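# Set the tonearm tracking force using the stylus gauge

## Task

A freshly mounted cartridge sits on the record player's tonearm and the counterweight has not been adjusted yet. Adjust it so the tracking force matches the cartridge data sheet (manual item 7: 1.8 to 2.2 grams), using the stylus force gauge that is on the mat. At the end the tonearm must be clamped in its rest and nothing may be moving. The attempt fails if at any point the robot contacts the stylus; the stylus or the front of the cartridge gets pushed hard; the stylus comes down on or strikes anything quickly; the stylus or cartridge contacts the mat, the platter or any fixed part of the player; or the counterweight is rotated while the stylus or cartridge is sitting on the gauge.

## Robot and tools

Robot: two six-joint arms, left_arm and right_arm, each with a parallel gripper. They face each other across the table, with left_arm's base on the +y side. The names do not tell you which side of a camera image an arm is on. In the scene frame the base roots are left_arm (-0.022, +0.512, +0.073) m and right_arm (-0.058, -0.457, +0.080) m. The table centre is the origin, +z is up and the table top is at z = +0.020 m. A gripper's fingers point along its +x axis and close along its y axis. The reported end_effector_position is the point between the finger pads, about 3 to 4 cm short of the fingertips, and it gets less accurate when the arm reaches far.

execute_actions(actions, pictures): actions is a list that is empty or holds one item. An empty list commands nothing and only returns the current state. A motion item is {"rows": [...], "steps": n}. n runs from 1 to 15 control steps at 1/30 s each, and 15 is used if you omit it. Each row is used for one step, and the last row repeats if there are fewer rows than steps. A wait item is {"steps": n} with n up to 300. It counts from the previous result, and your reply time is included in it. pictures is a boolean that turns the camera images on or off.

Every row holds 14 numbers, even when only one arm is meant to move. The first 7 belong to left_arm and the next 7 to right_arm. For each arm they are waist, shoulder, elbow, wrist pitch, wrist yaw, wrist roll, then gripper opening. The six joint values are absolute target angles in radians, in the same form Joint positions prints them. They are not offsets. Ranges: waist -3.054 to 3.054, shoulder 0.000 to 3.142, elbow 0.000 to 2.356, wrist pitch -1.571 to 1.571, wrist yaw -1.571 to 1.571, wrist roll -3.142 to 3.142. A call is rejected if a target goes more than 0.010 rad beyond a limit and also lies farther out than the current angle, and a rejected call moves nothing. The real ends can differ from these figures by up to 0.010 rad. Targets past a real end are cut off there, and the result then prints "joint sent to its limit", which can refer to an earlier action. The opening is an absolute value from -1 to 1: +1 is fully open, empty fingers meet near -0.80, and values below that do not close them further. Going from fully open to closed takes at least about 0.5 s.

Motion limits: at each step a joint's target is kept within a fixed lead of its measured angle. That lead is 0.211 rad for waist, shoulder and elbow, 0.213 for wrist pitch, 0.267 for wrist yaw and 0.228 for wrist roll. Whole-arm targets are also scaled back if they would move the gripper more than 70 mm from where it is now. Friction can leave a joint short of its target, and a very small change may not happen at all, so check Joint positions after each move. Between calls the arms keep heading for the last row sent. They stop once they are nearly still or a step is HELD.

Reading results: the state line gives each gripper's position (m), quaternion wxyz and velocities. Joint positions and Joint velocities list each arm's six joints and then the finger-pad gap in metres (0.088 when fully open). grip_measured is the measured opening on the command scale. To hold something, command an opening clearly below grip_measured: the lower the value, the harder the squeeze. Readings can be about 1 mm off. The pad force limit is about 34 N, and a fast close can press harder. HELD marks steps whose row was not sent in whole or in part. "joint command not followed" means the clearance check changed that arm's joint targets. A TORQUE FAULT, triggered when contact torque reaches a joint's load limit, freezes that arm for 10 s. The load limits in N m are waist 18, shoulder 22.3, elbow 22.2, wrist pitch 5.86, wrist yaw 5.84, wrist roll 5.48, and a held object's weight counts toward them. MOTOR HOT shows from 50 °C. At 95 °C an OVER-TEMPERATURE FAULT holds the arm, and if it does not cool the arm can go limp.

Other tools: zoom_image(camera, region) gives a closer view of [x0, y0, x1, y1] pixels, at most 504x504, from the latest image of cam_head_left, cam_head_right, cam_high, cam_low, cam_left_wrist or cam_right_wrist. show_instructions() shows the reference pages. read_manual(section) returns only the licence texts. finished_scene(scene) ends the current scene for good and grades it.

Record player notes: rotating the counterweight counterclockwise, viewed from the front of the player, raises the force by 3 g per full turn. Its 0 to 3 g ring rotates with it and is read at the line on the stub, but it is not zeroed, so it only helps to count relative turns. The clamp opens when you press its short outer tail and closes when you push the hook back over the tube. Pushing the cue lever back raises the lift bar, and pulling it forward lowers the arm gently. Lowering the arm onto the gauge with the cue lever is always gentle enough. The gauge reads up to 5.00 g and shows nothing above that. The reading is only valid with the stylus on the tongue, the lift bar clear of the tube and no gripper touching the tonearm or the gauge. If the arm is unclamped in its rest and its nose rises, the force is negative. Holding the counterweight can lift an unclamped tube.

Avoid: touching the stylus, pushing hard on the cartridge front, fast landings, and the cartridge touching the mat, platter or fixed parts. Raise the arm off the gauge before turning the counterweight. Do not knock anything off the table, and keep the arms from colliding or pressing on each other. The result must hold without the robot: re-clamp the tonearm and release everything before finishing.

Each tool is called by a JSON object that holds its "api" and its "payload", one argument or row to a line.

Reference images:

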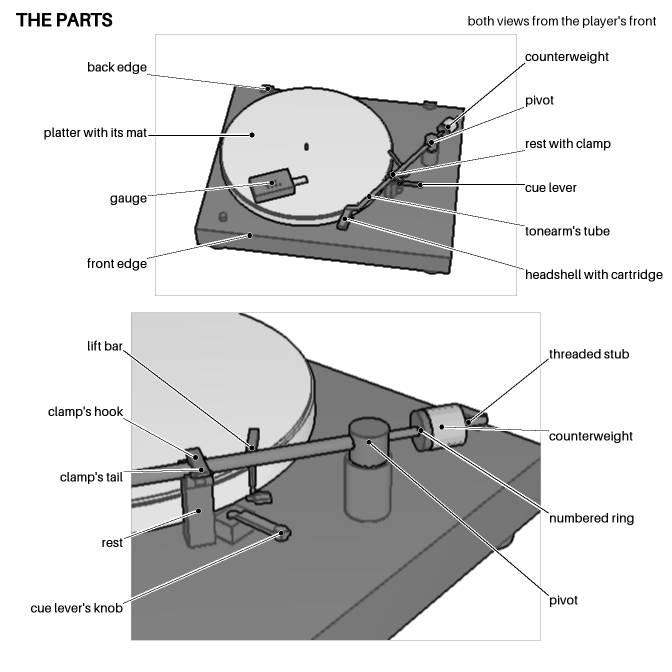

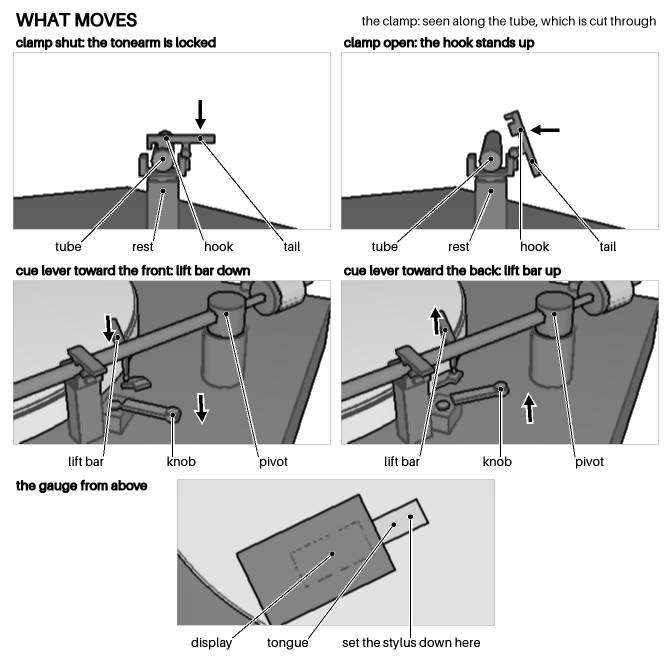

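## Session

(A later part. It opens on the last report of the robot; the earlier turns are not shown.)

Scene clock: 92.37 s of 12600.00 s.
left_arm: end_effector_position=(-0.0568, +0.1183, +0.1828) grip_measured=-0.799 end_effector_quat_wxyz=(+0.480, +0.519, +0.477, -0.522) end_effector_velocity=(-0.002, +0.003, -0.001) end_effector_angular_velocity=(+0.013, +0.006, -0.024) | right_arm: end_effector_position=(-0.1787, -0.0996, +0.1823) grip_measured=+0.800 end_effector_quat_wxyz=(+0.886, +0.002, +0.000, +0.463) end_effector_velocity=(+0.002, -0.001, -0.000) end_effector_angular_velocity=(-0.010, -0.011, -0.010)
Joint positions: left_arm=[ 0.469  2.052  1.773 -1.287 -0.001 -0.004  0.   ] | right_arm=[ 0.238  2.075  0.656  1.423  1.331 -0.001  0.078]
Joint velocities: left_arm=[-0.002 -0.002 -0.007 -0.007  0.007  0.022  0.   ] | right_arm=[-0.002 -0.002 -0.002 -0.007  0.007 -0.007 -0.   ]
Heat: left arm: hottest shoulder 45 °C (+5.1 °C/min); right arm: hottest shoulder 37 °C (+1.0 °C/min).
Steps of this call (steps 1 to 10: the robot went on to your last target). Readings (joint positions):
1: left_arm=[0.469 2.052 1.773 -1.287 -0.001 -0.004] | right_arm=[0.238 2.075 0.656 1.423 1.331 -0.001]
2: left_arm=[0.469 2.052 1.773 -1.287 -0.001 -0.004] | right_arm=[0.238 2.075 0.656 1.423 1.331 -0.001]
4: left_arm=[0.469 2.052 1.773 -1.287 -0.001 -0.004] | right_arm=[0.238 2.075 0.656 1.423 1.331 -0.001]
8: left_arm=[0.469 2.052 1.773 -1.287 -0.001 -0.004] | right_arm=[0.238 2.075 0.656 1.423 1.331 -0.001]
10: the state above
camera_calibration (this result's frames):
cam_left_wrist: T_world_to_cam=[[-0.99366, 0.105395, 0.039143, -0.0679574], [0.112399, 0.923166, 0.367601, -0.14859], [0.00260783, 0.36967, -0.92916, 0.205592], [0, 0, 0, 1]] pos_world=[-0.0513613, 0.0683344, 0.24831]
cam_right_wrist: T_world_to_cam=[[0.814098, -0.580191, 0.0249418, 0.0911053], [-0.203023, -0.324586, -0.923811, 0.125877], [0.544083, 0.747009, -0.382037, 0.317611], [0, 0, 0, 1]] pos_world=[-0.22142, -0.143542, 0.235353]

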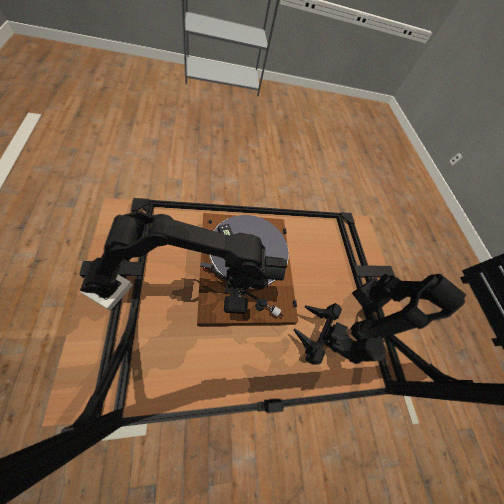

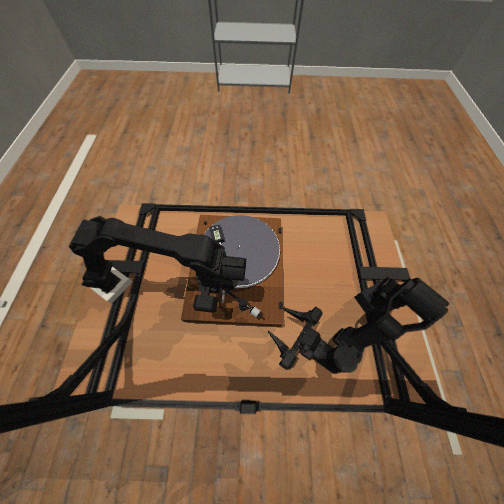

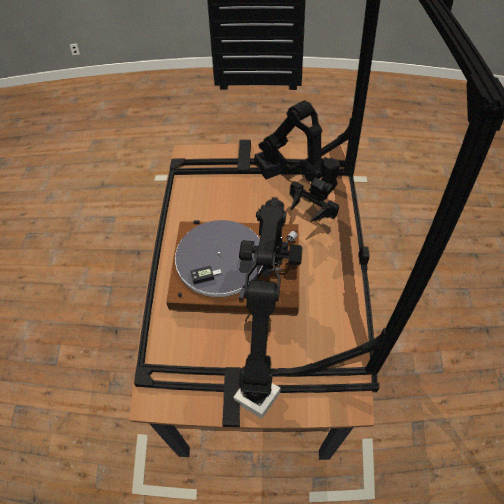

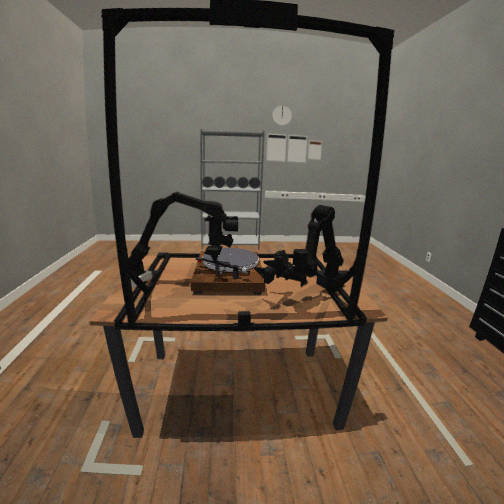

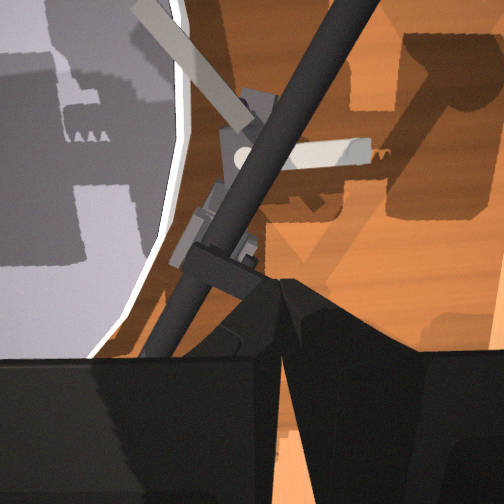

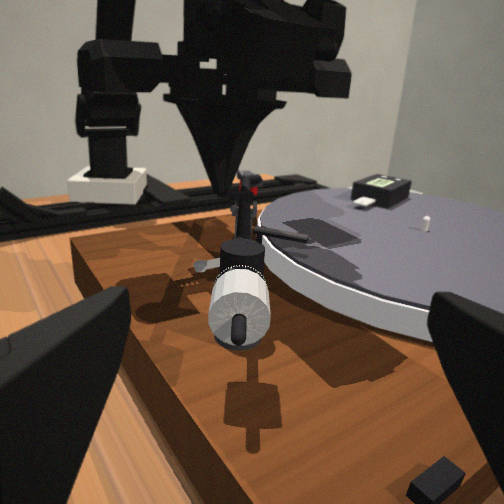

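{"api": "execute_actions", "payload": {
  "actions": [
    {"rows": [[0.470,2.053,1.74,-1.27,0,0,-0.85,0.239,2.082,0.657,1.425,1.33,0,0.8],[0.470,2.053,1.73,-1.26,0,0,-0.85,0.239,2.082,0.657,1.425,1.33,0,0.8],[0.470,2.053,1.72,-1.25,0,0,-0.85,0.239,2.082,0.657,1.425,1.33,0,0.8],[0.470,2.053,1.71,-1.24,0,0,-0.85,0.239,2.082,0.657,1.425,1.33,0,0.8]], "steps": 15}
  ],
  "pictures": false
}}

{"api": "execute_actions", "payload": {
  "actions": [
    {"steps": 10}
  ]
}}

{"api": "zoom_image", "payload": {
  "camera": "cam_right_wrist",
  "region": [170, 140, 320, 280]
}}

Scene clock: 96.27 s of 12600.00 s.
left_arm: end_effector_position=(-0.0567, +0.1193, +0.1806) grip_measured=-0.799 end_effector_quat_wxyz=(+0.484, +0.515, +0.473, -0.526) end_effector_velocity=(+0.000, +0.000, +0.001) end_effector_angular_velocity=(-0.009, -0.021, +0.000) | right_arm: end_effector_position=(-0.1787, -0.0996, +0.1822) grip_measured=+0.800 end_effector_quat_wxyz=(+0.886, +0.002, +0.000, +0.463) end_effector_velocity=(+0.004, -0.000, -0.000) end_effector_angular_velocity=(-0.018, -0.023, -0.015)
Joint positions: left_arm=[ 0.469  2.033  1.736 -1.252 -0.001 -0.003  0.   ] | right_arm=[ 0.238  2.076  0.656  1.423  1.331 -0.001  0.078]
Joint velocities: left_arm=[-0.007 -0.007 -0.007  0.007 -0.022 -0.007  0.   ] | right_arm=[-0.007 -0.002 -0.002 -0.007  0.007 -0.022  0.   ]
Heat: left arm: hottest shoulder 46 °C (+6.1 °C/min); right arm: hottest shoulder 37 °C (+0.0 °C/min).
Steps of this call (steps 1 to 15: the robot went on to your last target; steps 16 to 90: nothing new was sent; then 0.40 s passed at rest; steps 91 to 105: all 15 steps of this action). Readings (joint positions):
91: left_arm=[0.469 2.051 1.770 -1.284 -0.001 -0.003] | right_arm=[0.238 2.076 0.656 1.423 1.331 -0.001]
92: left_arm=[0.469 2.049 1.765 -1.280 -0.001 -0.003] | right_arm=[0.238 2.076 0.656 1.423 1.331 -0.001]
94: left_arm=[0.469 2.043 1.752 -1.268 -0.001 -0.003] | right_arm=[0.238 2.076 0.656 1.423 1.331 -0.001]
98: left_arm=[0.469 2.035 1.739 -1.255 -0.001 -0.003] | right_arm=[0.238 2.076 0.656 1.423 1.331 -0.001]
105: the state above

Scene clock: 96.60 s of 12600.00 s.
left_arm: end_effector_position=(-0.0567, +0.1193, +0.1805) grip_measured=-0.799 end_effector_quat_wxyz=(+0.484, +0.515, +0.473, -0.526) end_effector_velocity=(+0.000, +0.002, +0.000) end_effector_angular_velocity=(+0.007, -0.007, +0.020) | right_arm: end_effector_position=(-0.1787, -0.0996, +0.1822) grip_measured=+0.800 end_effector_quat_wxyz=(+0.886, +0.002, +0.000, +0.463) end_effector_velocity=(-0.001, +0.002, -0.001) end_effector_angular_velocity=(-0.002, -0.004, +0.020)
Joint positions: left_arm=[ 0.469  2.033  1.735 -1.252 -0.001 -0.003  0.   ] | right_arm=[ 0.238  2.076  0.656  1.423  1.331 -0.001  0.078]
Joint velocities: left_arm=[-0.002 -0.002 -0.002 -0.007 -0.007 -0.022  0.   ] | right_arm=[-0.002  0.002 -0.002  0.007 -0.022 -0.007 -0.   ]
Heat: left arm: hottest shoulder 46 °C (+6.0 °C/min); right arm: hottest shoulder 37 °C (+0.0 °C/min).
Steps of this call (steps 1 to 10: the robot went on to your last target). Readings (joint positions):
1: left_arm=[0.469 2.033 1.736 -1.252 -0.001 -0.003] | right_arm=[0.238 2.076 0.656 1.423 1.331 -0.001]
2: left_arm=[0.469 2.033 1.736 -1.252 -0.001 -0.003] | right_arm=[0.238 2.076 0.656 1.423 1.331 -0.001]
4: left_arm=[0.469 2.033 1.736 -1.252 -0.001 -0.003] | right_arm=[0.238 2.076 0.656 1.423 1.331 -0.001]
8: left_arm=[0.469 2.033 1.735 -1.252 -0.001 -0.003] | right_arm=[0.238 2.076 0.656 1.423 1.331 -0.001]
10: the state above
camera_calibration (this result's frames):
cam_left_wrist: T_world_to_cam=[[-0.993562, 0.106426, 0.0388231, -0.0679471], [0.113278, 0.929139, 0.35195, -0.146563], [0.00138449, 0.354082, -0.935213, 0.205974], [0, 0, 0, 1]] pos_world=[-0.0511926, 0.0704769, 0.24685]
cam_right_wrist: T_world_to_cam=[[0.814098, -0.580191, 0.0249418, 0.0911066], [-0.203023, -0.324586, -0.923811, 0.125798], [0.544083, 0.747009, -0.382037, 0.317579], [0, 0, 0, 1]] pos_world=[-0.221419, -0.143543, 0.235268]

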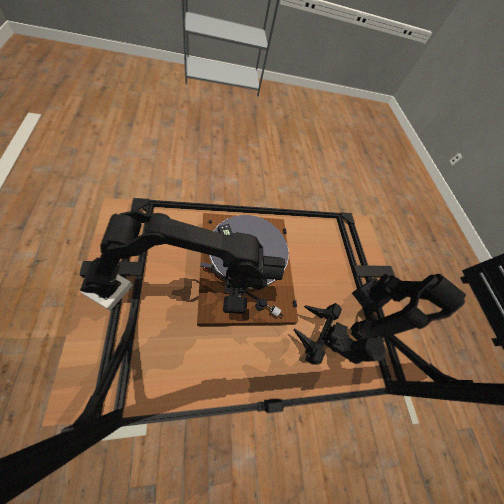

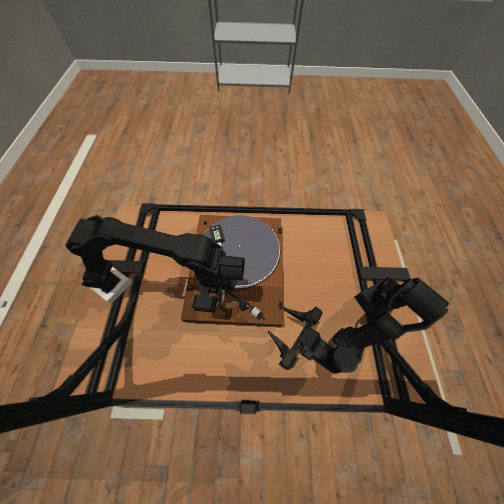

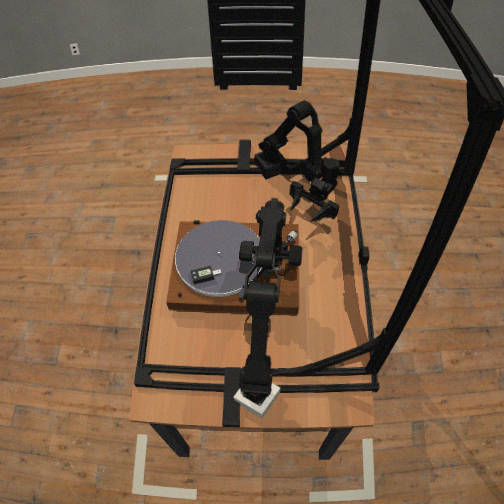

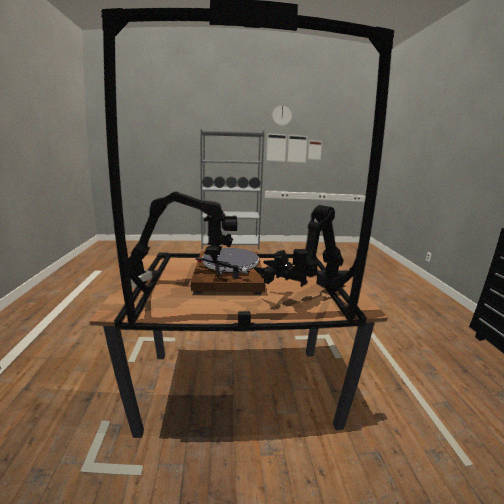

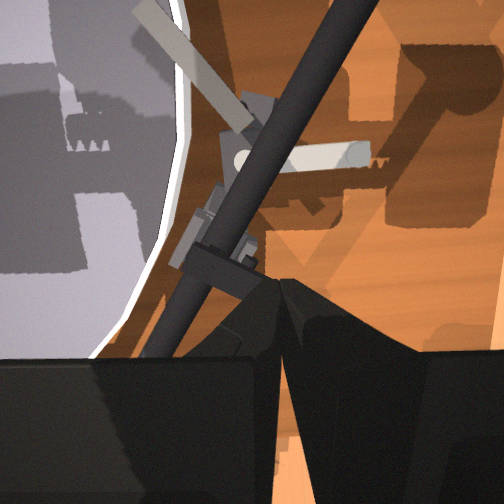

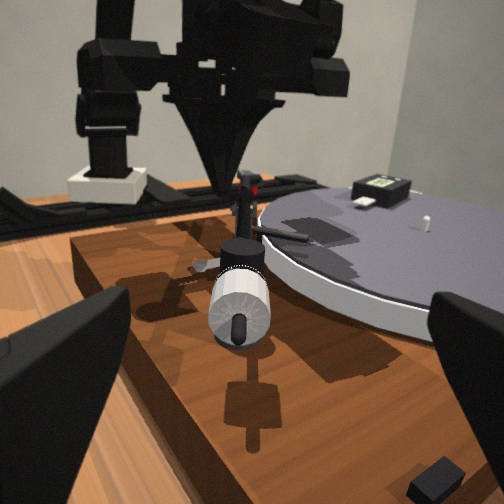

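Region (170, 140, 320, 280) of cam_right_wrist's 504x504 image, scaled by 3.360, with more detail than that image has; it fills the top 470 rows of this view, and the rest is white.

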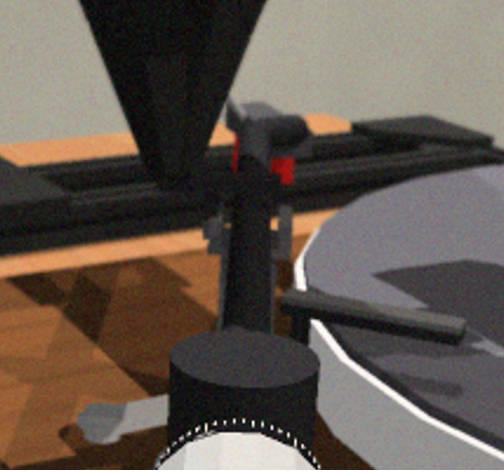

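{"api": "execute_actions", "payload": {
  "actions": [
    {"rows": [[0.470,2.043,1.80,-1.32,0,0,-0.85,0.239,2.082,0.657,1.425,1.33,0,0.8]], "steps": 10}
  ],
  "pictures": false
}}

{"api": "execute_actions", "payload": {
  "actions": [
    {"rows": [[0.448,2.043,1.80,-1.32,0,0,-0.85,0.239,2.082,0.657,1.425,1.33,0,0.8]], "steps": 15}
  ]
}}

Scene clock: 103.20 s of 12600.00 s.
left_arm: end_effector_position=(-0.0565, +0.1214, +0.1912) grip_measured=-0.799 end_effector_quat_wxyz=(+0.479, +0.520, +0.477, -0.521) end_effector_velocity=(+0.003, +0.007, +0.003) end_effector_angular_velocity=(+0.025, -0.024, +0.005) | right_arm: end_effector_position=(-0.1787, -0.0996, +0.1821) grip_measured=+0.800 end_effector_quat_wxyz=(+0.886, +0.002, +0.000, +0.463) end_effector_velocity=(+0.002, +0.001, +0.001) end_effector_angular_velocity=(-0.006, -0.008, -0.000)
Joint positions: left_arm=[ 0.469  2.039  1.788 -1.316 -0.001 -0.003  0.   ] | right_arm=[ 0.238  2.076  0.656  1.423  1.331 -0.     0.078]
Joint velocities: left_arm=[-0.002 -0.007  0.002 -0.037 -0.022 -0.007  0.   ] | right_arm=[-0.007 -0.007 -0.002 -0.007 -0.007 -0.007 -0.   ]
Heat: left arm: hottest shoulder 45 °C (+4.1 °C/min); right arm: hottest shoulder 37 °C (+0.0 °C/min).
Steps of this call (steps 1 to 15: the robot went on to your last target; steps 16 to 90: nothing new was sent; then 3.27 s passed at rest; steps 91 to 100: all 10 steps of this action). Readings (joint positions):
91: left_arm=[0.469 2.032 1.746 -1.260 -0.001 -0.003] | right_arm=[0.238 2.076 0.656 1.423 1.331 -0.000]
92: left_arm=[0.469 2.035 1.759 -1.273 -0.001 -0.003] | right_arm=[0.238 2.076 0.656 1.423 1.331 -0.000]
94: left_arm=[0.469 2.039 1.770 -1.301 -0.001 -0.003] | right_arm=[0.238 2.076 0.656 1.423 1.331 -0.000]
98: left_arm=[0.469 2.039 1.785 -1.313 -0.001 -0.003] | right_arm=[0.238 2.076 0.656 1.423 1.331 -0.000]
100: the state above

Scene clock: 103.70 s of 12600.00 s.
left_arm: end_effector_position=(-0.0641, +0.1225, +0.1913) grip_measured=-0.799 end_effector_quat_wxyz=(+0.474, +0.525, +0.473, -0.526) end_effector_velocity=(-0.002, +0.001, +0.002) end_effector_angular_velocity=(+0.003, +0.007, +0.005) | right_arm: end_effector_position=(-0.1787, -0.0996, +0.1821) grip_measured=+0.800 end_effector_quat_wxyz=(+0.886, +0.002, +0.000, +0.463) end_effector_velocity=(-0.002, +0.003, +0.001) end_effector_angular_velocity=(-0.006, -0.008, +0.020)
Joint positions: left_arm=[ 0.45   2.039  1.788 -1.318 -0.001 -0.003  0.   ] | right_arm=[ 0.238  2.076  0.656  1.423  1.331 -0.     0.078]
Joint velocities: left_arm=[-0.002 -0.002  0.002 -0.007  0.007 -0.007  0.   ] | right_arm=[-0.002 -0.002  0.002 -0.007 -0.022 -0.007 -0.   ]
Heat: left arm: hottest shoulder 45 °C (+4.0 °C/min); right arm: hottest shoulder 37 °C (+0.0 °C/min).
Steps of this call (steps 1 to 15: all 15 steps of this action). Readings (joint positions):
1: left_arm=[0.468 2.039 1.788 -1.317 -0.001 -0.003] | right_arm=[0.238 2.076 0.656 1.423 1.331 -0.000]
2: left_arm=[0.466 2.039 1.788 -1.317 -0.001 -0.003] | right_arm=[0.238 2.076 0.656 1.423 1.331 -0.000]
4: left_arm=[0.458 2.039 1.788 -1.318 -0.001 -0.003] | right_arm=[0.238 2.076 0.656 1.423 1.331 -0.000]
8: left_arm=[0.450 2.039 1.788 -1.318 -0.001 -0.003] | right_arm=[0.238 2.076 0.656 1.423 1.331 -0.000]
15: the state above
camera_calibration (this result's frames):
cam_left_wrist: T_world_to_cam=[[-0.99134, 0.125328, 0.0392041, -0.0782766], [0.130903, 0.919445, 0.37079, -0.153805], [0.0104246, 0.372711, -0.927889, 0.211858], [0, 0, 0, 1]] pos_world=[-0.0596738, 0.0722642, 0.256679]
cam_right_wrist: T_world_to_cam=[[0.8141, -0.580189, 0.024932, 0.0911114], [-0.203078, -0.324649, -0.923776, 0.12566], [0.544059, 0.746983, -0.38212, 0.31754], [0, 0, 0, 1]] pos_world=[-0.221415, -0.14354, 0.235149]

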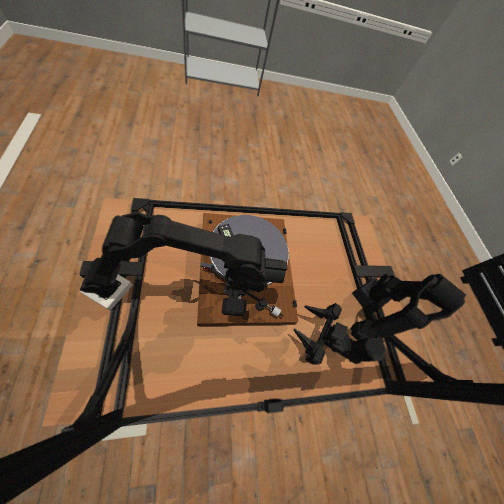

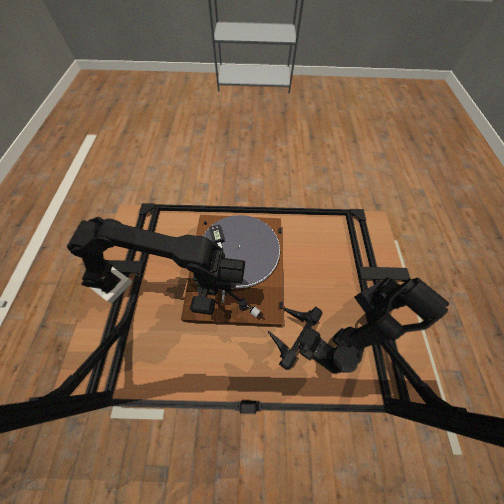

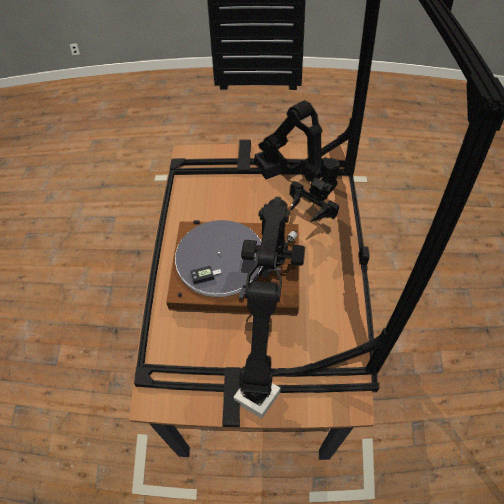

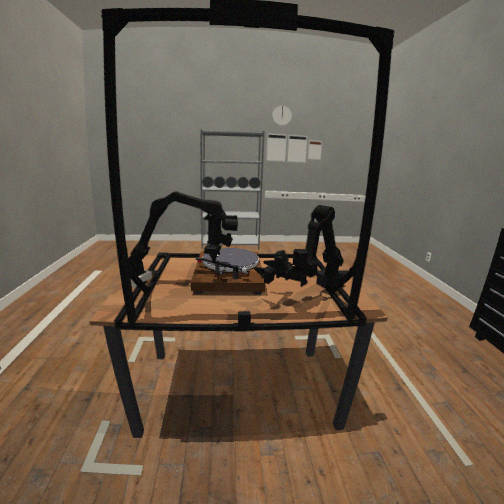

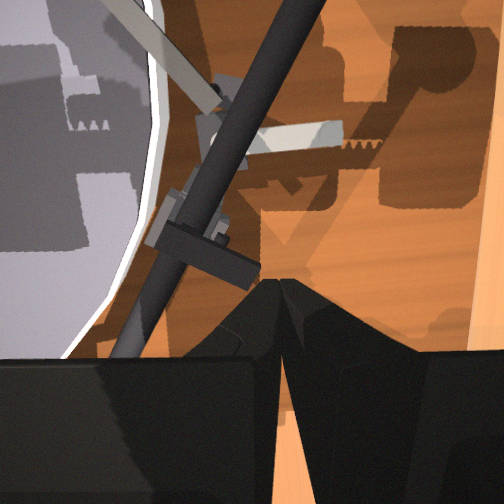

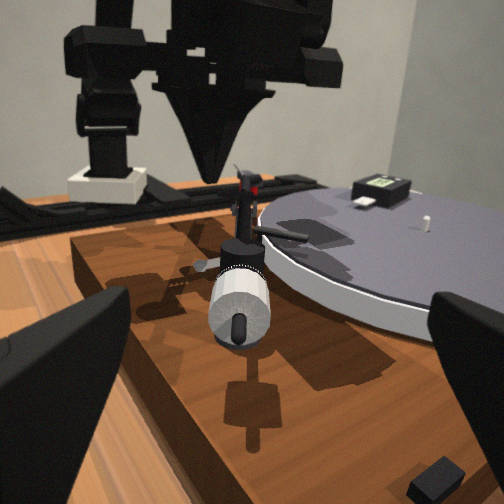

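{"api": "execute_actions", "payload": {
  "actions": [
    {"rows": [[0.461,2.043,1.80,-1.30,0,0,-0.85,0.239,2.082,0.657,1.425,1.33,0,0.8]], "steps": 12}
  ],
  "pictures": false
}}

{"api": "execute_actions", "payload": {
  "actions": [
    {"rows": [[0.461,2.043,1.77,-1.29,0,0,-0.85,0.239,2.082,0.657,1.425,1.33,0,0.8],[0.461,2.043,1.76,-1.28,0,0,-0.85,0.239,2.082,0.657,1.425,1.33,0,0.8],[0.461,2.043,1.75,-1.27,0,0,-0.85,0.239,2.082,0.657,1.425,1.33,0,0.8],[0.461,2.043,1.74,-1.26,0,0,-0.85,0.239,2.082,0.657,1.425,1.33,0,0.8],[0.461,2.043,1.73,-1.25,0,0,-0.85,0.239,2.082,0.657,1.425,1.33,0,0.8],[0.461,2.043,1.72,-1.24,0,0,-0.85,0.239,2.082,0.657,1.425,1.33,0,0.8]], "steps": 15}
  ]
}}

Scene clock: 110.13 s of 12600.00 s.
left_arm: end_effector_position=(-0.0610, +0.1186, +0.1914) grip_measured=-0.799 end_effector_quat_wxyz=(+0.480, +0.519, +0.471, -0.528) end_effector_velocity=(-0.000, -0.002, -0.000) end_effector_angular_velocity=(-0.008, -0.006, +0.020) | right_arm: end_effector_position=(-0.1787, -0.0996, +0.1820) grip_measured=+0.800 end_effector_quat_wxyz=(+0.886, +0.001, +0.000, +0.463) end_effector_velocity=(+0.001, +0.000, +0.001) end_effector_angular_velocity=(-0.006, -0.008, -0.010)
Joint positions: left_arm=[ 0.458  2.039  1.789 -1.302 -0.001 -0.003  0.   ] | right_arm=[ 0.238  2.076  0.656  1.423  1.331 -0.     0.078]
Joint velocities: left_arm=[-0.002  0.002  0.002  0.007 -0.007 -0.022  0.   ] | right_arm=[-0.002 -0.002  0.002 -0.007  0.007 -0.007 -0.   ]
Heat: left arm: hottest shoulder 46 °C (+4.1 °C/min); right arm: hottest shoulder 37 °C (-1.0 °C/min).
Steps of this call (steps 1 to 15: the robot went on to your last target; steps 16 to 90: nothing new was sent; then 3.03 s passed at rest; steps 91 to 102: all 12 steps of this action). Readings (joint positions):
91: left_arm=[0.450 2.039 1.788 -1.317 -0.001 -0.003] | right_arm=[0.238 2.076 0.656 1.423 1.331 -0.000]
92: left_arm=[0.451 2.039 1.789 -1.313 -0.001 -0.003] | right_arm=[0.238 2.076 0.656 1.423 1.331 -0.000]
94: left_arm=[0.454 2.039 1.789 -1.306 -0.001 -0.003] | right_arm=[0.238 2.076 0.656 1.423 1.331 -0.000]
98: left_arm=[0.458 2.039 1.789 -1.303 -0.001 -0.003] | right_arm=[0.238 2.076 0.656 1.423 1.331 -0.000]
102: the state above

Scene clock: 110.63 s of 12600.00 s.
left_arm: end_effector_position=(-0.0631, +0.1184, +0.1786) grip_measured=-0.799 end_effector_quat_wxyz=(+0.479, +0.516, +0.472, -0.532) end_effector_velocity=(-0.004, +0.004, -0.010) end_effector_angular_velocity=(+0.018, +0.006, -0.000) | right_arm: end_effector_position=(-0.1787, -0.0996, +0.1820) grip_measured=+0.800 end_effector_quat_wxyz=(+0.886, +0.001, +0.000, +0.463) end_effector_velocity=(+0.000, -0.001, -0.000) end_effector_angular_velocity=(-0.010, -0.011, -0.005)
Joint positions: left_arm=[ 0.456  2.038  1.736 -1.245  0.008 -0.003  0.   ] | right_arm=[ 0.238  2.076  0.656  1.423  1.331 -0.     0.078]
Joint velocities: left_arm=[-0.007  0.002 -0.037  0.022  0.007 -0.007  0.   ] | right_arm=[ 0.002 -0.002 -0.002 -0.007  0.007 -0.007  0.   ]
Heat: left arm: hottest shoulder 46 °C (+4.0 °C/min); right arm: hottest shoulder 37 °C (-1.0 °C/min).
Steps of this call (steps 1 to 15: all 15 steps of this action). Readings (joint positions):
1: left_arm=[0.458 2.039 1.788 -1.300 -0.001 -0.003] | right_arm=[0.238 2.076 0.656 1.423 1.331 -0.000]
2: left_arm=[0.458 2.039 1.786 -1.294 -0.001 -0.003] | right_arm=[0.238 2.076 0.656 1.423 1.331 -0.000]
4: left_arm=[0.458 2.039 1.774 -1.280 -0.001 -0.003] | right_arm=[0.238 2.076 0.656 1.423 1.331 -0.000]
8: left_arm=[0.458 2.039 1.746 -1.256 0.004 -0.003] | right_arm=[0.238 2.076 0.656 1.423 1.331 -0.000]
15: the state above
camera_calibration (this result's frames):
cam_left_wrist: T_world_to_cam=[[-0.991692, 0.119529, 0.0475463, -0.0771334], [0.128618, 0.927792, 0.350227, -0.142892], [-0.00225101, 0.353432, -0.935457, 0.204451], [0, 0, 0, 1]] pos_world=[-0.0576538, 0.069534, 0.244968]
cam_right_wrist: T_world_to_cam=[[0.814094, -0.580182, 0.0253035, 0.0910458], [-0.202845, -0.324913, -0.923735, 0.125552], [0.544156, 0.746874, -0.382196, 0.317512], [0, 0, 0, 1]] pos_world=[-0.221428, -0.143525, 0.235025]

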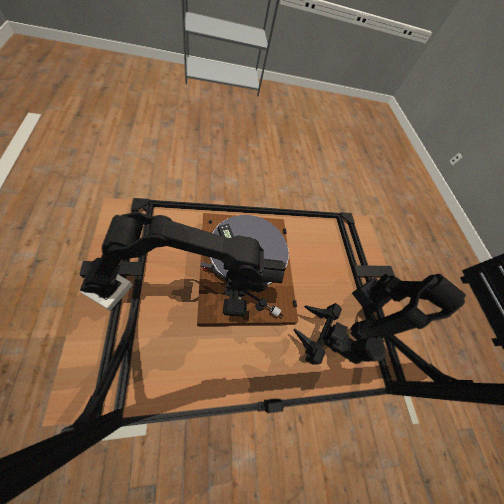

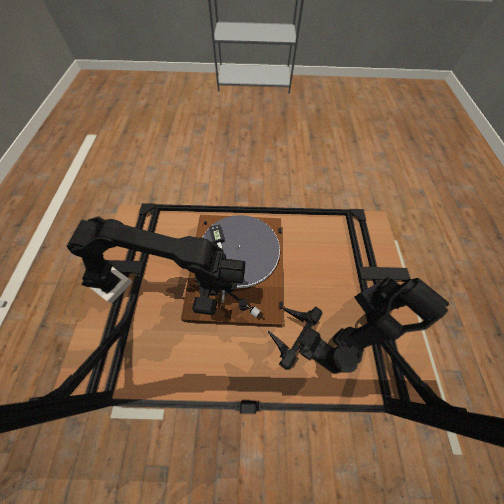

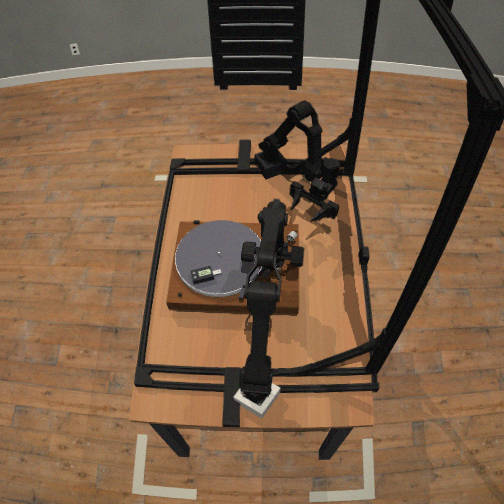

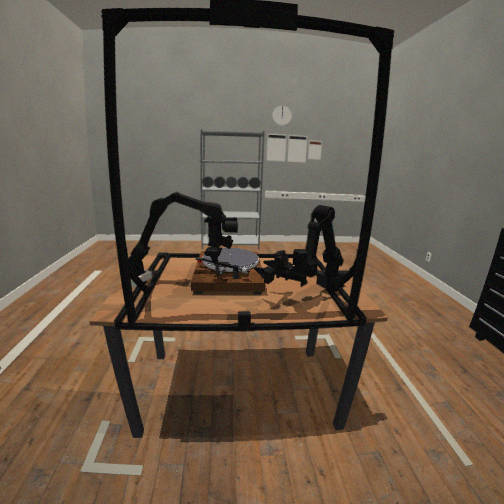

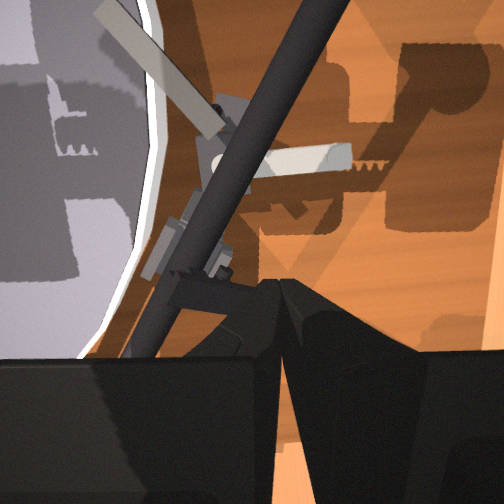

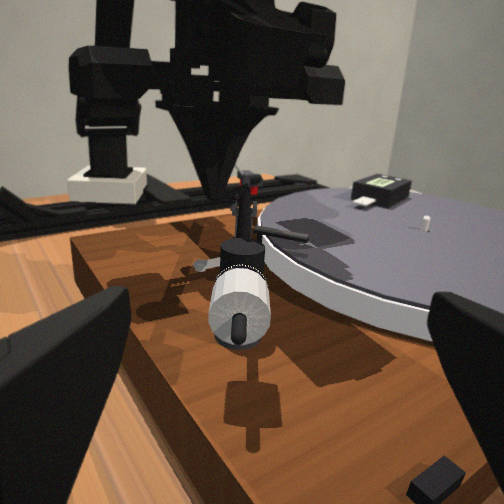

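{"api": "execute_actions", "payload": {
  "actions": [
    {"rows": [[0.458,2.043,1.71,-1.23,0,0,-0.85,0.239,2.082,0.657,1.425,1.33,0,0.8],[0.456,2.043,1.70,-1.22,0,0,-0.85,0.239,2.082,0.657,1.425,1.33,0,0.8],[0.454,2.043,1.69,-1.21,0,0,-0.85,0.239,2.082,0.657,1.425,1.33,0,0.8]], "steps": 15}
  ]
}}

{"api": "zoom_image", "payload": {
  "camera": "cam_right_wrist",
  "region": [170, 140, 320, 280]
}}

Scene clock: 113.97 s of 12600.00 s.
left_arm: end_effector_position=(-0.0632, +0.1199, +0.1694) grip_measured=-0.799 end_effector_quat_wxyz=(+0.478, +0.519, +0.470, -0.530) end_effector_velocity=(+0.000, +0.002, +0.000) end_effector_angular_velocity=(+0.007, -0.008, +0.020) | right_arm: end_effector_position=(-0.1788, -0.0996, +0.1820) grip_measured=+0.800 end_effector_quat_wxyz=(+0.886, +0.001, +0.000, +0.463) end_effector_velocity=(+0.000, +0.001, -0.000) end_effector_angular_velocity=(-0.010, -0.011, +0.005)
Joint positions: left_arm=[ 0.454  2.038  1.7   -1.213  0.002 -0.003  0.   ] | right_arm=[ 0.238  2.076  0.656  1.423  1.331 -0.     0.078]
Joint velocities: left_arm=[-0.002 -0.002 -0.002 -0.007 -0.007 -0.022  0.   ] | right_arm=[-0.002 -0.002 -0.002 -0.007 -0.007 -0.007 -0.   ]
Heat: left arm: hottest shoulder 46 °C (+4.0 °C/min); right arm: hottest shoulder 37 °C (-1.0 °C/min).
Steps of this call (steps 1 to 15: the robot went on to your last target; steps 16 to 85: nothing new was sent; steps 86 to 100: all 15 steps of this action). Readings (joint positions):
86: left_arm=[0.456 2.038 1.731 -1.240 0.008 -0.003] | right_arm=[0.238 2.076 0.656 1.423 1.331 -0.000]
87: left_arm=[0.456 2.038 1.727 -1.236 0.008 -0.003] | right_arm=[0.238 2.076 0.656 1.423 1.331 -0.000]
89: left_arm=[0.455 2.038 1.716 -1.223 0.005 -0.003] | right_arm=[0.238 2.076 0.656 1.423 1.331 -0.000]
93: left_arm=[0.454 2.038 1.701 -1.215 0.003 -0.003] | right_arm=[0.238 2.076 0.656 1.423 1.331 -0.000]
100: the state above
camera_calibration (this result's frames):
cam_left_wrist: T_world_to_cam=[[-0.991639, 0.121916, 0.0422888, -0.0763675], [0.128981, 0.926317, 0.353978, -0.141487], [0.00398289, 0.356473, -0.934297, 0.19517], [0, 0, 0, 1]] pos_world=[-0.0582572, 0.0707994, 0.235659]
cam_right_wrist: T_world_to_cam=[[0.814315, -0.579872, 0.0253035, 0.0912005], [-0.202721, -0.32499, -0.923735, 0.125524], [0.543871, 0.747081, -0.382196, 0.317591], [0, 0, 0, 1]] pos_world=[-0.221548, -0.143587, 0.235025]

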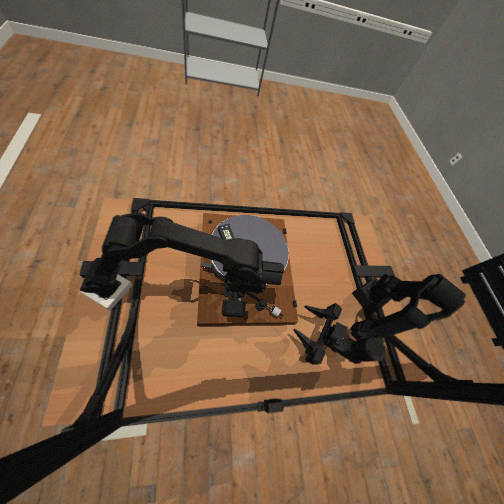

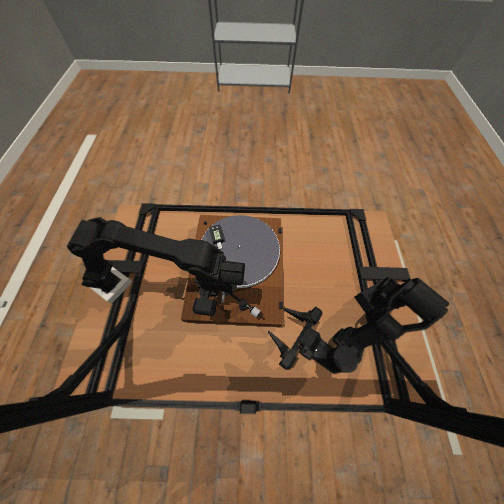

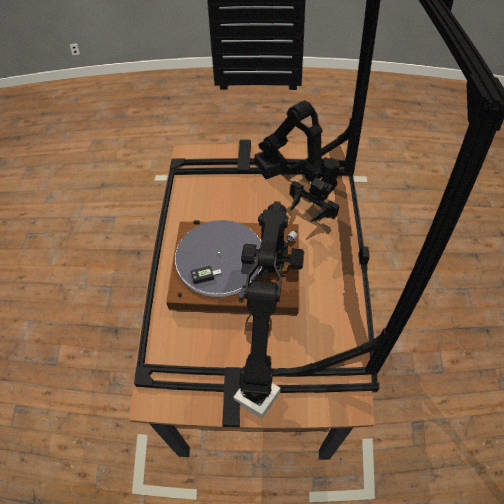

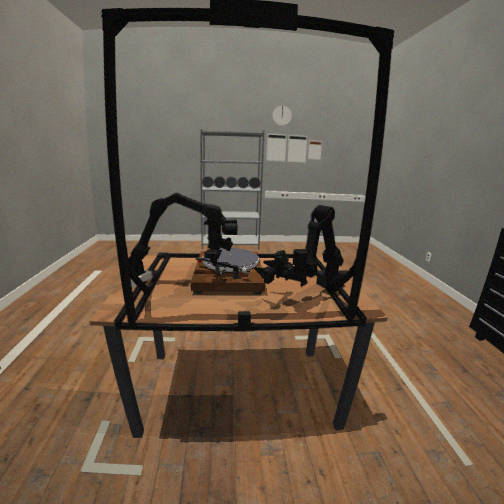

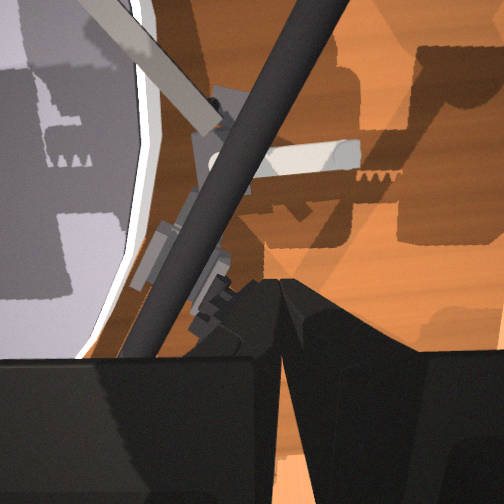

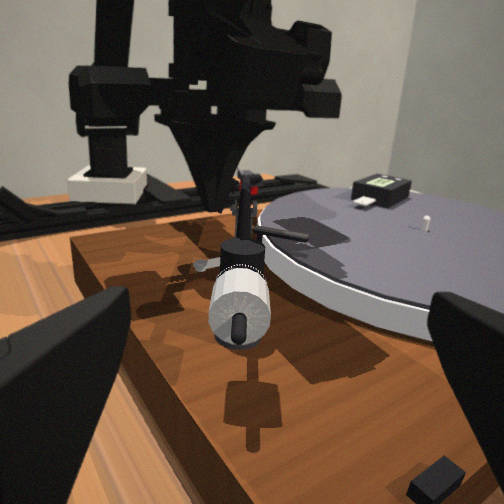

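Region (170, 140, 320, 280) of cam_right_wrist's 504x504 image, scaled by 3.360, with more detail than that image has; it fills the top 470 rows of this view, and the rest is white.

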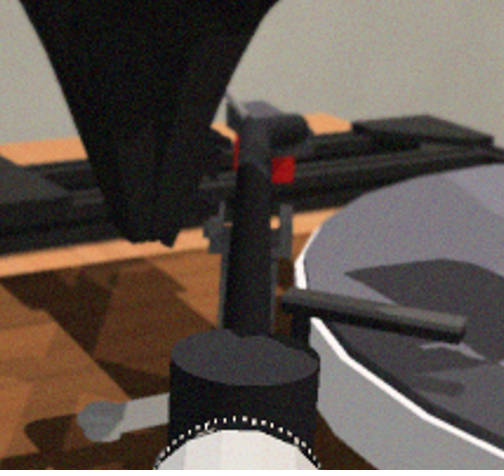

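{"api": "execute_actions", "payload": {
  "actions": [
    {"rows": [[0.44,2.043,1.72,-1.24,0,0,-0.85,0.239,2.082,0.657,1.425,1.33,0,0.8],[0.43,2.043,1.75,-1.27,0,0,-0.85,0.239,2.082,0.657,1.425,1.33,0,0.8],[0.43,2.043,1.78,-1.30,0,0,-0.85,0.239,2.082,0.657,1.425,1.33,0,0.8],[0.43,2.043,1.82,-1.34,0,0,-0.85,0.239,2.082,0.657,1.425,1.33,0,0.8]], "steps": 12}
  ],
  "pictures": false
}}

{"api": "execute_actions", "payload": {
  "actions": [
    {"rows": [[0.39,2.05,1.81,-1.33,-0.05,0,-0.85,0.239,2.082,0.657,1.425,1.33,0,0.8],[0.36,2.05,1.80,-1.32,-0.1,0,-0.85,0.239,2.082,0.657,1.425,1.33,0,0.8],[0.33,2.055,1.79,-1.31,-0.15,0,-0.85,0.239,2.082,0.657,1.425,1.33,0,0.8],[0.30,2.06,1.78,-1.29,-0.2,0,-0.85,0.239,2.082,0.657,1.425,1.33,0,0.8],[0.27,2.06,1.77,-1.28,-0.25,0,-0.85,0.239,2.082,0.657,1.425,1.33,0,0.8],[0.24,2.065,1.76,-1.26,-0.3,0,-0.85,0.239,2.082,0.657,1.425,1.33,0,0.8],[0.21,2.07,1.74,-1.24,-0.35,0,-0.85,0.239,2.082,0.657,1.425,1.33,0,0.8],[0.19,2.07,1.73,-1.22,-0.4,0,-0.85,0.239,2.082,0.657,1.425,1.33,0,0.8],[0.174,2.075,1.71,-1.21,-0.45,0,-0.85,0.239,2.082,0.657,1.425,1.33,0,0.8],[0.174,2.075,1.70,-1.20,-0.5,0,-0.85,0.239,2.082,0.657,1.425,1.33,0,0.8]], "steps": 15}
  ],
  "pictures": false
}}

{"api": "execute_actions", "payload": {
  "actions": [
    {"steps": 10}
  ]
}}

Scene clock: 144.40 s of 12600.00 s.
left_arm: end_effector_position=(-0.0716, +0.1227, +0.1950) grip_measured=-0.799 end_effector_quat_wxyz=(+0.468, +0.529, +0.469, -0.530) end_effector_velocity=(+0.002, +0.017, +0.003) end_effector_angular_velocity=(+0.069, -0.016, +0.005) | right_arm: end_effector_position=(-0.1788, -0.0996, +0.1818) grip_measured=+0.800 end_effector_quat_wxyz=(+0.886, +0.001, +0.000, +0.463) end_effector_velocity=(+0.003, +0.002, -0.001) end_effector_angular_velocity=(-0.013, -0.014, +0.010)
Joint positions: left_arm=[ 0.431  2.043  1.808 -1.335  0.001 -0.003  0.   ] | right_arm=[ 0.238  2.077  0.656  1.423  1.331 -0.     0.078]
Joint velocities: left_arm=[-0.002 -0.007  0.002 -0.081 -0.007 -0.007  0.   ] | right_arm=[-0.012 -0.002 -0.007 -0.007 -0.022 -0.007 -0.   ]
Heat: left arm: hottest shoulder 47 °C (+2.0 °C/min); right arm: hottest shoulder 37 °C (+0.0 °C/min).
Steps of this call (steps 1 to 15: the robot went on to your last target; steps 16 to 90: nothing new was sent; then 27.03 s passed at rest; steps 91 to 102: all 12 steps of this action). Readings (joint positions):
91: left_arm=[0.453 2.038 1.700 -1.215 0.002 -0.003] | right_arm=[0.238 2.077 0.656 1.423 1.331 -0.000]
92: left_arm=[0.451 2.039 1.707 -1.231 0.001 -0.003] | right_arm=[0.238 2.077 0.656 1.423 1.331 -0.000]
94: left_arm=[0.443 2.044 1.741 -1.280 0.001 -0.003] | right_arm=[0.238 2.077 0.656 1.423 1.331 -0.000]
98: left_arm=[0.432 2.043 1.800 -1.322 0.001 -0.003] | right_arm=[0.238 2.077 0.656 1.423 1.331 -0.000]
102: the state above

Scene clock: 144.90 s of 12600.00 s.
left_arm: end_effector_position=(-0.1090, +0.1180, +0.1761) grip_measured=-0.799 end_effector_quat_wxyz=(+0.523, +0.663, +0.245, -0.477) end_effector_velocity=(+0.048, -0.017, +0.004) end_effector_angular_velocity=(-0.119, -0.244, +0.056) | right_arm: end_effector_position=(-0.1788, -0.0996, +0.1818) grip_measured=+0.800 end_effector_quat_wxyz=(+0.886, +0.001, +0.000, +0.463) end_effector_velocity=(+0.000, +0.002, -0.000) end_effector_angular_velocity=(-0.010, -0.011, +0.015)
Joint positions: left_arm=[ 0.168  2.072  1.71  -1.208 -0.477 -0.003  0.   ] | right_arm=[ 0.238  2.077  0.656  1.423  1.331 -0.     0.078]
Joint velocities: left_arm=[ 0.037  0.002 -0.056  0.066 -0.271 -0.022  0.   ] | right_arm=[-0.007 -0.002 -0.002 -0.007 -0.022 -0.007  0.   ]
Heat: left arm: hottest shoulder 47 °C (+2.0 °C/min); right arm: hottest shoulder 37 °C (+0.0 °C/min).
Steps of this call (steps 1 to 15: all 15 steps of this action). Readings (joint positions):
1: left_arm=[0.429 2.043 1.808 -1.336 -0.012 -0.003] | right_arm=[0.238 2.077 0.656 1.423 1.331 -0.000]
2: left_arm=[0.420 2.043 1.808 -1.334 -0.037 -0.003] | right_arm=[0.238 2.077 0.656 1.423 1.331 -0.000]
4: left_arm=[0.383 2.043 1.805 -1.317 -0.108 -0.003] | right_arm=[0.238 2.077 0.656 1.423 1.331 -0.000]
8: left_arm=[0.260 2.049 1.772 -1.261 -0.284 -0.003] | right_arm=[0.238 2.077 0.656 1.423 1.331 -0.000]
15: the state above

Scene clock: 145.23 s of 12600.00 s.
left_arm: end_effector_position=(-0.1049, +0.1159, +0.1770) grip_measured=-0.799 end_effector_quat_wxyz=(+0.530, +0.663, +0.239, -0.472) end_effector_velocity=(+0.003, +0.002, -0.001) end_effector_angular_velocity=(-0.002, -0.023, +0.017) | right_arm: end_effector_position=(-0.1788, -0.0996, +0.1818) grip_measured=+0.800 end_effector_quat_wxyz=(+0.886, +0.001, +0.000, +0.463) end_effector_velocity=(+0.002, -0.001, -0.002) end_effector_angular_velocity=(-0.005, -0.002, -0.010)
Joint positions: left_arm=[ 0.173  2.072  1.708 -1.202 -0.497 -0.003  0.   ] | right_arm=[ 0.238  2.077  0.656  1.423  1.331 -0.     0.078]
Joint velocities: left_arm=[-0.002  0.002 -0.007 -0.007 -0.022 -0.022  0.   ] | right_arm=[-0.002  0.002 -0.002 -0.007  0.007  0.007  0.   ]
Heat: left arm: hottest shoulder 47 °C (+2.0 °C/min); right arm: hottest shoulder 37 °C (+0.0 °C/min).
Steps of this call (steps 1 to 10: the robot went on to your last target). Readings (joint positions):
1: left_arm=[0.170 2.072 1.709 -1.206 -0.484 -0.003] | right_arm=[0.238 2.077 0.656 1.423 1.331 -0.000]
2: left_arm=[0.171 2.072 1.709 -1.205 -0.488 -0.003] | right_arm=[0.238 2.077 0.656 1.423 1.331 -0.000]
4: left_arm=[0.173 2.072 1.709 -1.203 -0.494 -0.003] | right_arm=[0.238 2.077 0.656 1.423 1.331 -0.000]
8: left_arm=[0.173 2.072 1.708 -1.202 -0.497 -0.003] | right_arm=[0.238 2.077 0.656 1.423 1.331 -0.000]
10: the state above
camera_calibration (this result's frames):
cam_left_wrist: T_world_to_cam=[[-0.825656, 0.351485, -0.441305, -0.041083], [0.209606, 0.917336, 0.338468, -0.122924], [0.523791, 0.186958, -0.831077, 0.259724], [0, 0, 0, 1]] pos_world=[-0.144196, 0.0786447, 0.239327]
cam_right_wrist: T_world_to_cam=[[0.814308, -0.579864, 0.025675, 0.0911349], [-0.202488, -0.325254, -0.923693, 0.125417], [0.543967, 0.746972, -0.382273, 0.317563], [0, 0, 0, 1]] pos_world=[-0.221561, -0.143573, 0.234902]

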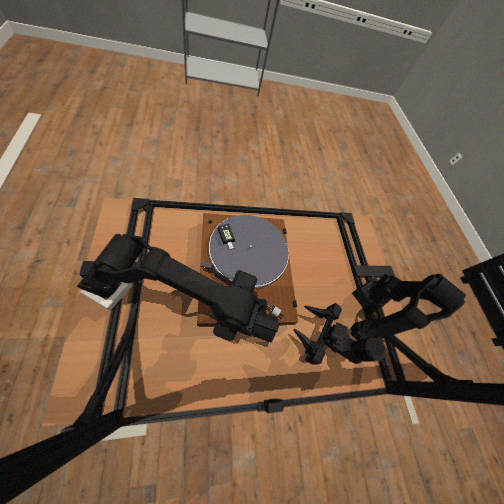

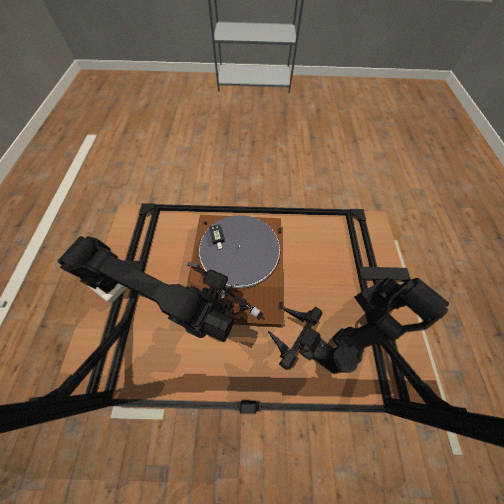

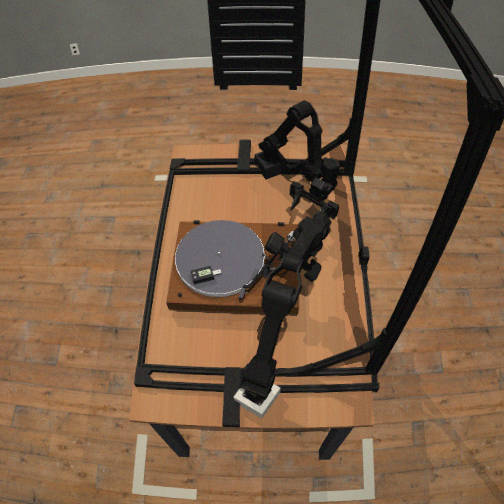

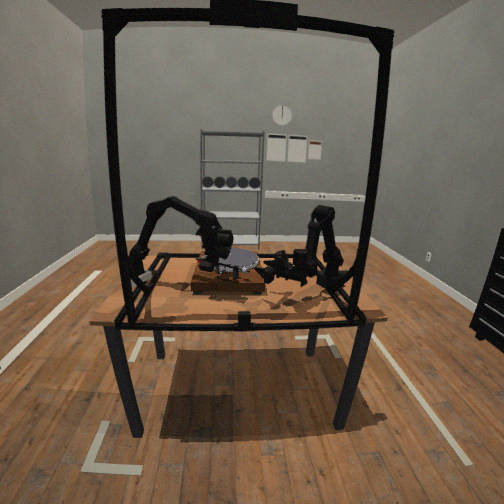

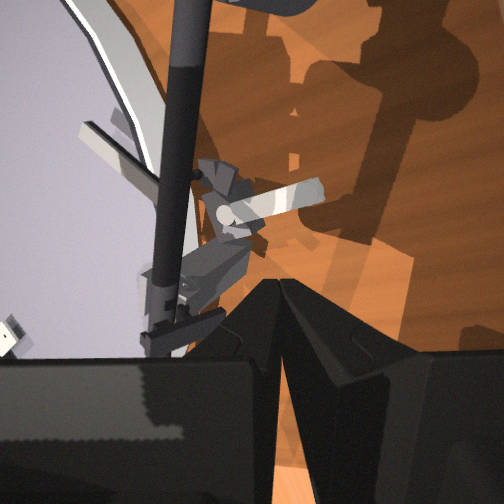

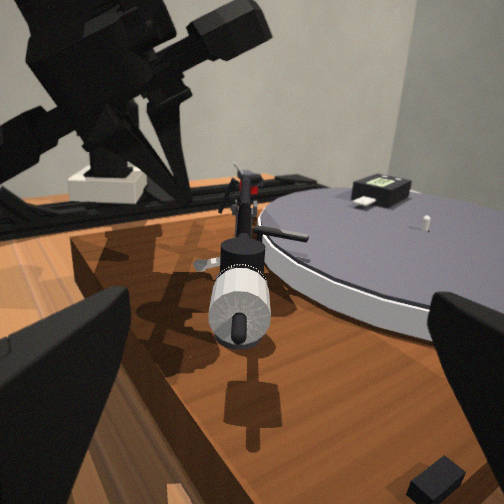

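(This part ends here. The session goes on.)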